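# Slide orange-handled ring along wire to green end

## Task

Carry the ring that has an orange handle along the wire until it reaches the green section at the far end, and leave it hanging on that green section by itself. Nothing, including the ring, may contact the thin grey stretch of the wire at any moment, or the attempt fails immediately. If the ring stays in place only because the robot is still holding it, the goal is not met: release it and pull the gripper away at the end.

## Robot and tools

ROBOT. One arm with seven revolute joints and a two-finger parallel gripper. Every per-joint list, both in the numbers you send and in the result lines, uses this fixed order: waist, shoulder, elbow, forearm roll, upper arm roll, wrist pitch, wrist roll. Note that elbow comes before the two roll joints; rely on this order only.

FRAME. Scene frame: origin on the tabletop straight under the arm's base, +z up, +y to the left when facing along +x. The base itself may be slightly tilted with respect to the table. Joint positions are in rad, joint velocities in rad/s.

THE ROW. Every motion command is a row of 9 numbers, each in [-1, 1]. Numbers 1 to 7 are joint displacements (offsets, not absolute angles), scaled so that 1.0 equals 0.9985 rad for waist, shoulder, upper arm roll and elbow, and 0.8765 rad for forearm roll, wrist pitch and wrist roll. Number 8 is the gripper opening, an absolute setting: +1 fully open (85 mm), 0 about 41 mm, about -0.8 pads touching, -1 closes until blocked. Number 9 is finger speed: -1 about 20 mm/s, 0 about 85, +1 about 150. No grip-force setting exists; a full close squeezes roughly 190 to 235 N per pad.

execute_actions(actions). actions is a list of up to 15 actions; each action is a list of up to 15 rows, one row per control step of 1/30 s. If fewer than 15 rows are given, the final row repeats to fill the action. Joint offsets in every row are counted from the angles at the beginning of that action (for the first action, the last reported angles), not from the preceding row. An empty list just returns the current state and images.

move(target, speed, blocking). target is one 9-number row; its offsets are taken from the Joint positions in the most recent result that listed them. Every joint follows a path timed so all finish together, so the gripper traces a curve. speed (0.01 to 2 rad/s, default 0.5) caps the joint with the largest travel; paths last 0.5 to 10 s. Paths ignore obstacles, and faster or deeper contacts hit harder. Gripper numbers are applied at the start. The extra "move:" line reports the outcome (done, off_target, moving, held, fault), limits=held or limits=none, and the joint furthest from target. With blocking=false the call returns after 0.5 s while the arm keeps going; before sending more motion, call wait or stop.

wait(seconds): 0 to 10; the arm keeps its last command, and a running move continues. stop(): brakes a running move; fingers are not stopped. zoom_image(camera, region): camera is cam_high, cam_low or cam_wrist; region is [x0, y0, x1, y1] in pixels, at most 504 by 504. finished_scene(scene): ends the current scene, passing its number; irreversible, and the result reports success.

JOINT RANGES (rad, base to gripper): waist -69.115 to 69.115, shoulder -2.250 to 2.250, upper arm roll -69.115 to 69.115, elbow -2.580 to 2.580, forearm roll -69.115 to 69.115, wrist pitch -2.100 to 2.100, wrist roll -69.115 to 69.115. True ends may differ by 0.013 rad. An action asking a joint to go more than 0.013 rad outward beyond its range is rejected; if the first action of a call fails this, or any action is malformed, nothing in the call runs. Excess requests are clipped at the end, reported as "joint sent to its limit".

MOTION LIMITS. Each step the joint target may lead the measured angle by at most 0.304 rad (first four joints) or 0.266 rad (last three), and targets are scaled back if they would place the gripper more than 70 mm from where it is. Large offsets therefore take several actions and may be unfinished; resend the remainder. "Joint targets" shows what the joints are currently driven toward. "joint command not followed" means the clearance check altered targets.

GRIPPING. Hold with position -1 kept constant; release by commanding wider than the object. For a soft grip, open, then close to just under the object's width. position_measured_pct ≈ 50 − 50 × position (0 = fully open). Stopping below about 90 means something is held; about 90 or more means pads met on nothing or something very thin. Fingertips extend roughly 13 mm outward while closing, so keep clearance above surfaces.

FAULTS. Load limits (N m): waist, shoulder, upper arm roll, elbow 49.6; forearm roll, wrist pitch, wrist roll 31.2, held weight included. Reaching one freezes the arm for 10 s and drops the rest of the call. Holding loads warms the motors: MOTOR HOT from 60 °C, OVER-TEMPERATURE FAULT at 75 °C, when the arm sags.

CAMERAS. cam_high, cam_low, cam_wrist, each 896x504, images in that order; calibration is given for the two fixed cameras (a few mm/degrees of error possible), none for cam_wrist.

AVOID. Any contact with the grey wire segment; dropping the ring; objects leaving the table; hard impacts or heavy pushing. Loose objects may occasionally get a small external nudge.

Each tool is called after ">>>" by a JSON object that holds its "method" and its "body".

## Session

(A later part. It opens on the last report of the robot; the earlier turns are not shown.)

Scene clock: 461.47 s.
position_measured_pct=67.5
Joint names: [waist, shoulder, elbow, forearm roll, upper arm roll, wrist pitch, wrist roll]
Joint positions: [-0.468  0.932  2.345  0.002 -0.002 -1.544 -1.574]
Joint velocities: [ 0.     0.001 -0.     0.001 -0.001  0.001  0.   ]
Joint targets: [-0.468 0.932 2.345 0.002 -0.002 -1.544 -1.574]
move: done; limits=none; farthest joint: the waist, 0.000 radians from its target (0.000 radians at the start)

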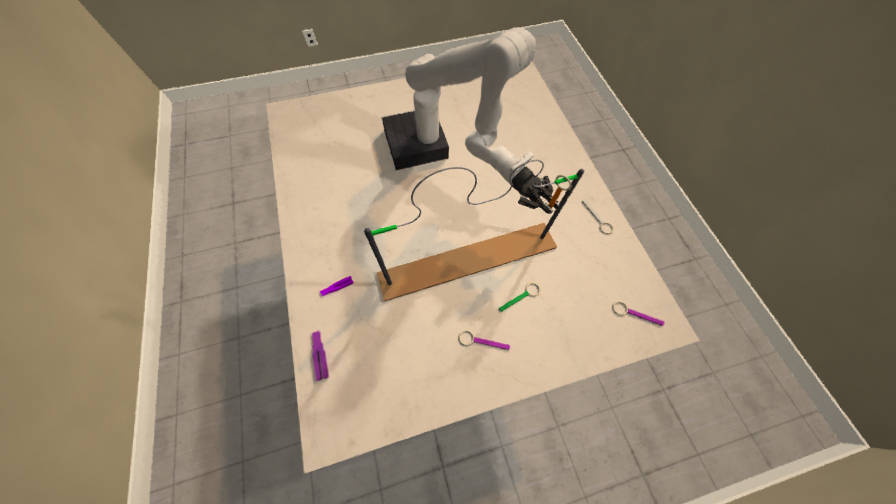

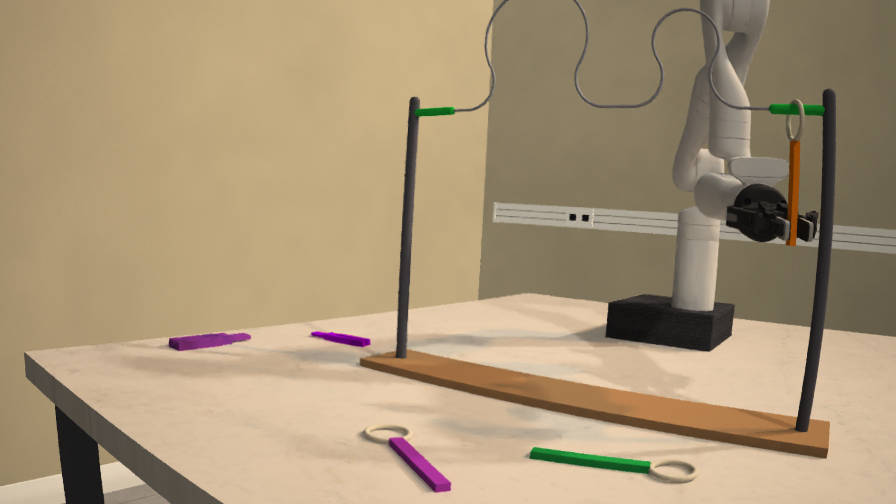

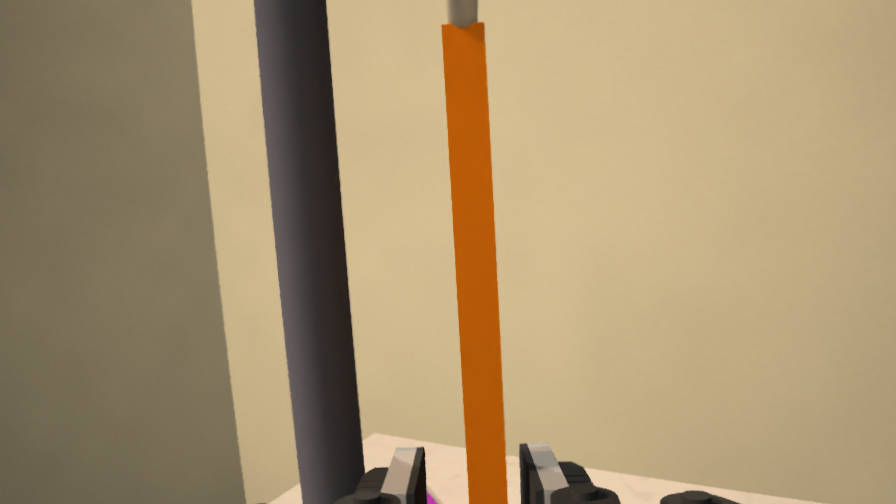

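>>> {"method": "move", "body": {"target": [0.002,-0.1,0.165,0,0,0.1,0,-0.35,-1], "speed": 0.3}}

>>> {"method": "move", "body": {"target": [0,-0.45,0,0,0,1,0,-0.35,-1], "speed": 1}}

>>> {"method": "move", "body": {"target": [0,-0.45,0,0,0,0.7,0,-0.35,-1], "speed": 1}}

Scene clock: 471.37 s.
position_measured_pct=67.5
Joint names: [waist, shoulder, elbow, forearm roll, upper arm roll, wrist pitch, wrist roll]
Joint positions: [-0.466  0.832  2.509  0.002 -0.002 -1.456 -1.574]
Joint velocities: [ 0.    -0.002  0.002  0.001 -0.     0.    -0.   ]
Joint targets: [-0.466 0.832 2.509 0.002 -0.002 -1.456 -1.574]
move: done; limits=none; farthest joint: the waist, 0.000 radians from its target (0.002 radians at the start)

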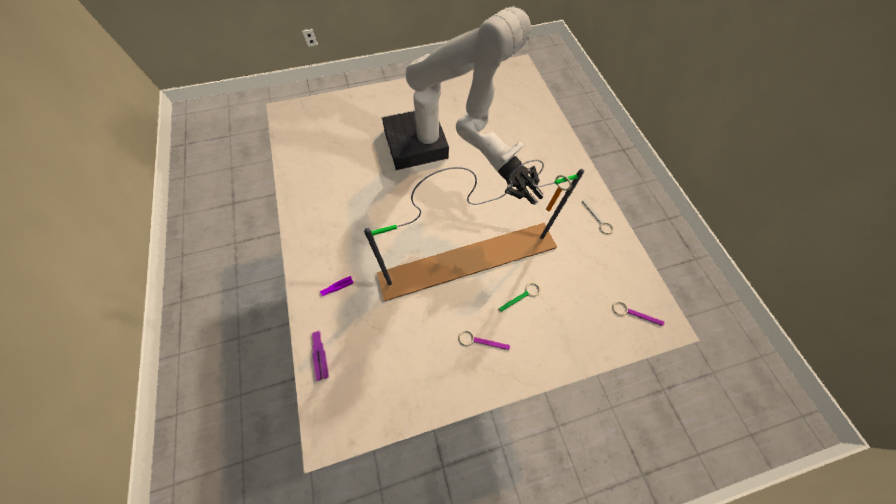

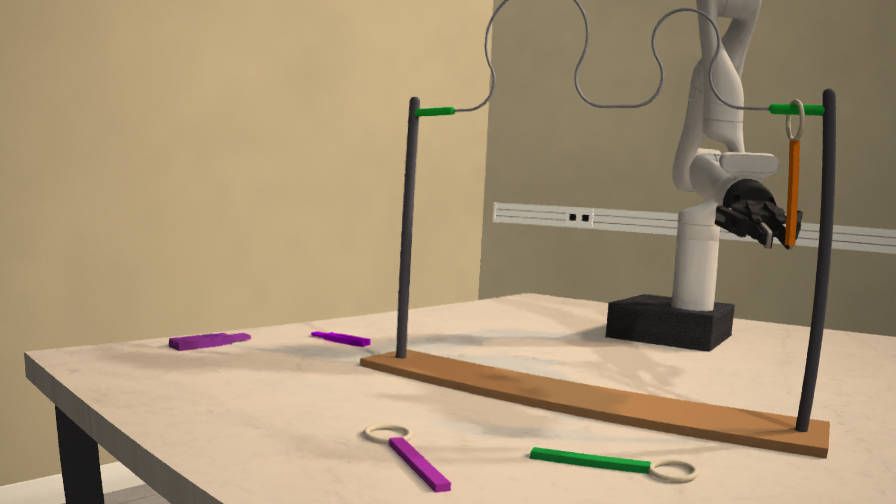

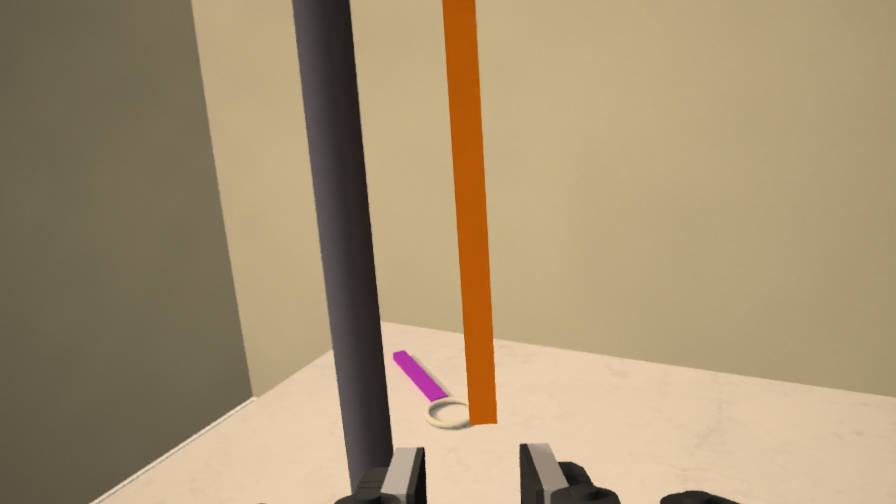

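Scene clock: 472.97 s.
position_measured_pct=67.5
Joint names: [waist, shoulder, elbow, forearm roll, upper arm roll, wrist pitch, wrist roll]
Joint positions: [-0.466  0.383  2.509  0.002 -0.002 -0.579 -1.574]
Joint velocities: [ 0.    -0.005  0.001 -0.001 -0.     0.001 -0.   ]
Joint targets: [-0.466 0.383 2.509 0.002 -0.002 -0.579 -1.574]
move: done; limits=none; farthest joint: the shoulder, 0.001 radians from its target (0.450 radians at the start)

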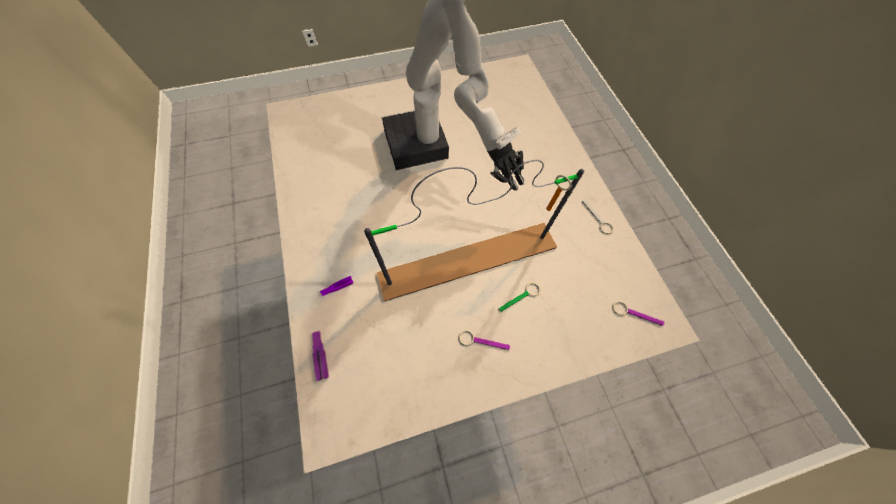

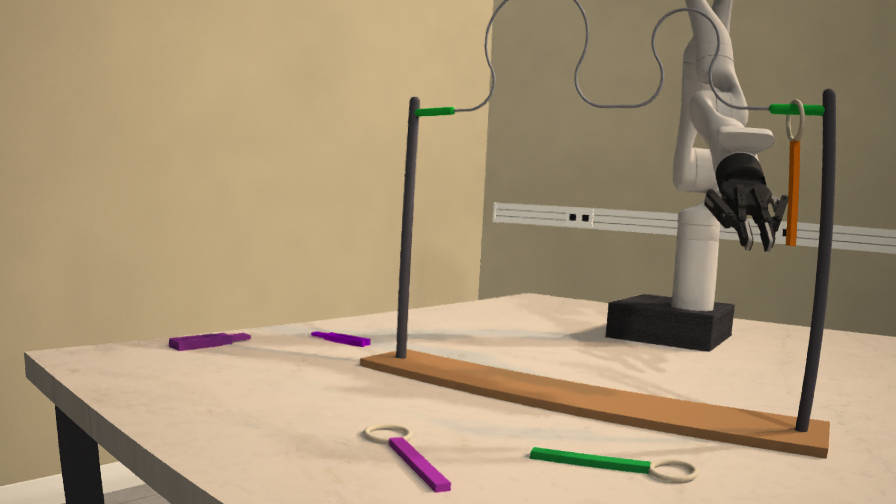

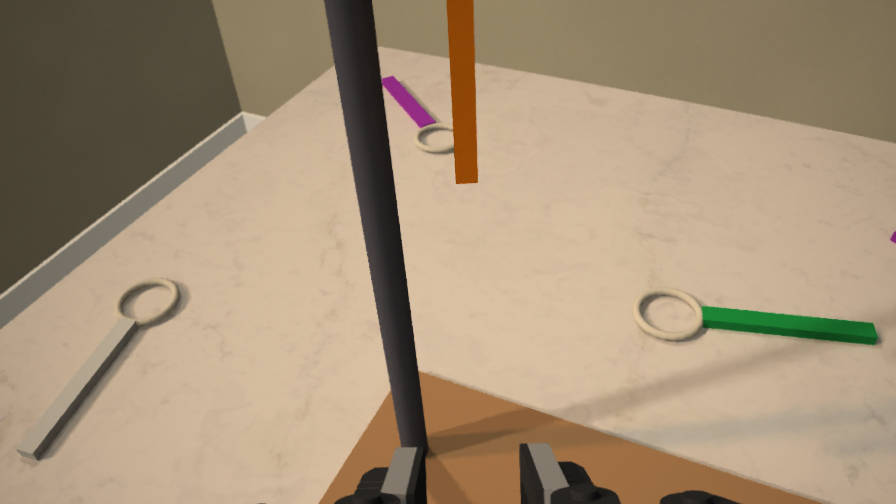

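Scene clock: 474.37 s.
position_measured_pct=67.5
Joint names: [waist, shoulder, elbow, forearm roll, upper arm roll, wrist pitch, wrist roll]
Joint positions: [-0.466 -0.066  2.509  0.002 -0.002  0.034 -1.574]
Joint velocities: [-0.    -0.003 -0.    -0.     0.001 -0.     0.   ]
Joint targets: [-0.466 -0.066 2.509 0.002 -0.002 0.034 -1.574]
move: done; limits=none; farthest joint: the shoulder, 0.001 radians from its target (0.450 radians at the start)

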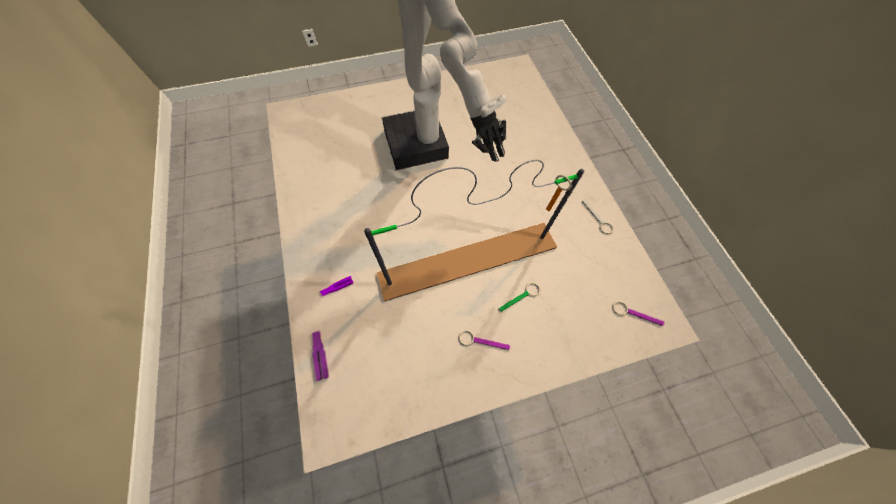

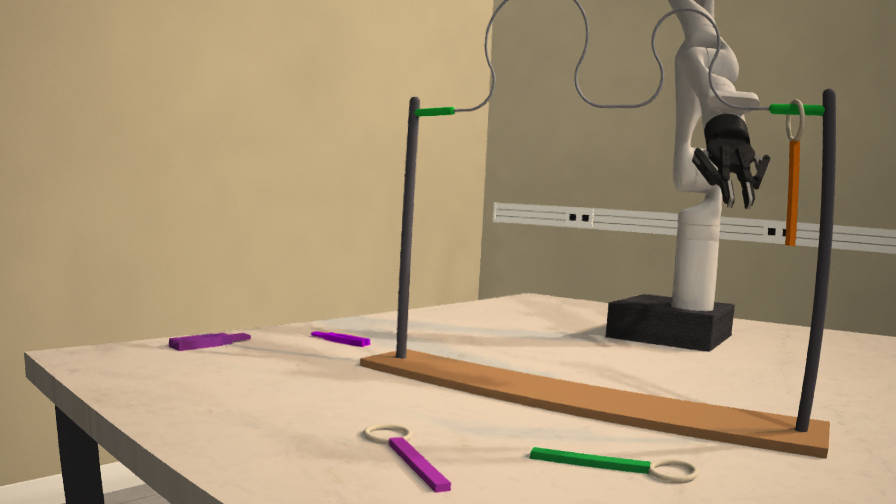

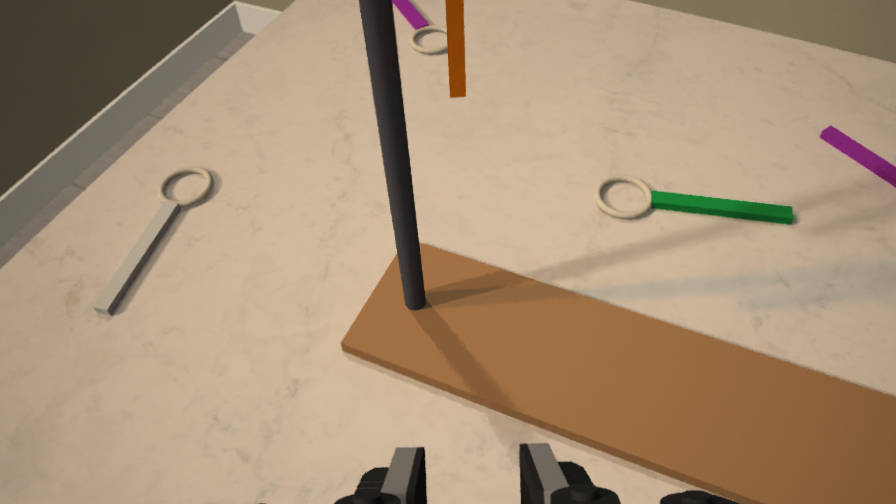

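>>> {"method": "finished_scene", "body": {"scene": 2}}

The scene is finished: the task was done.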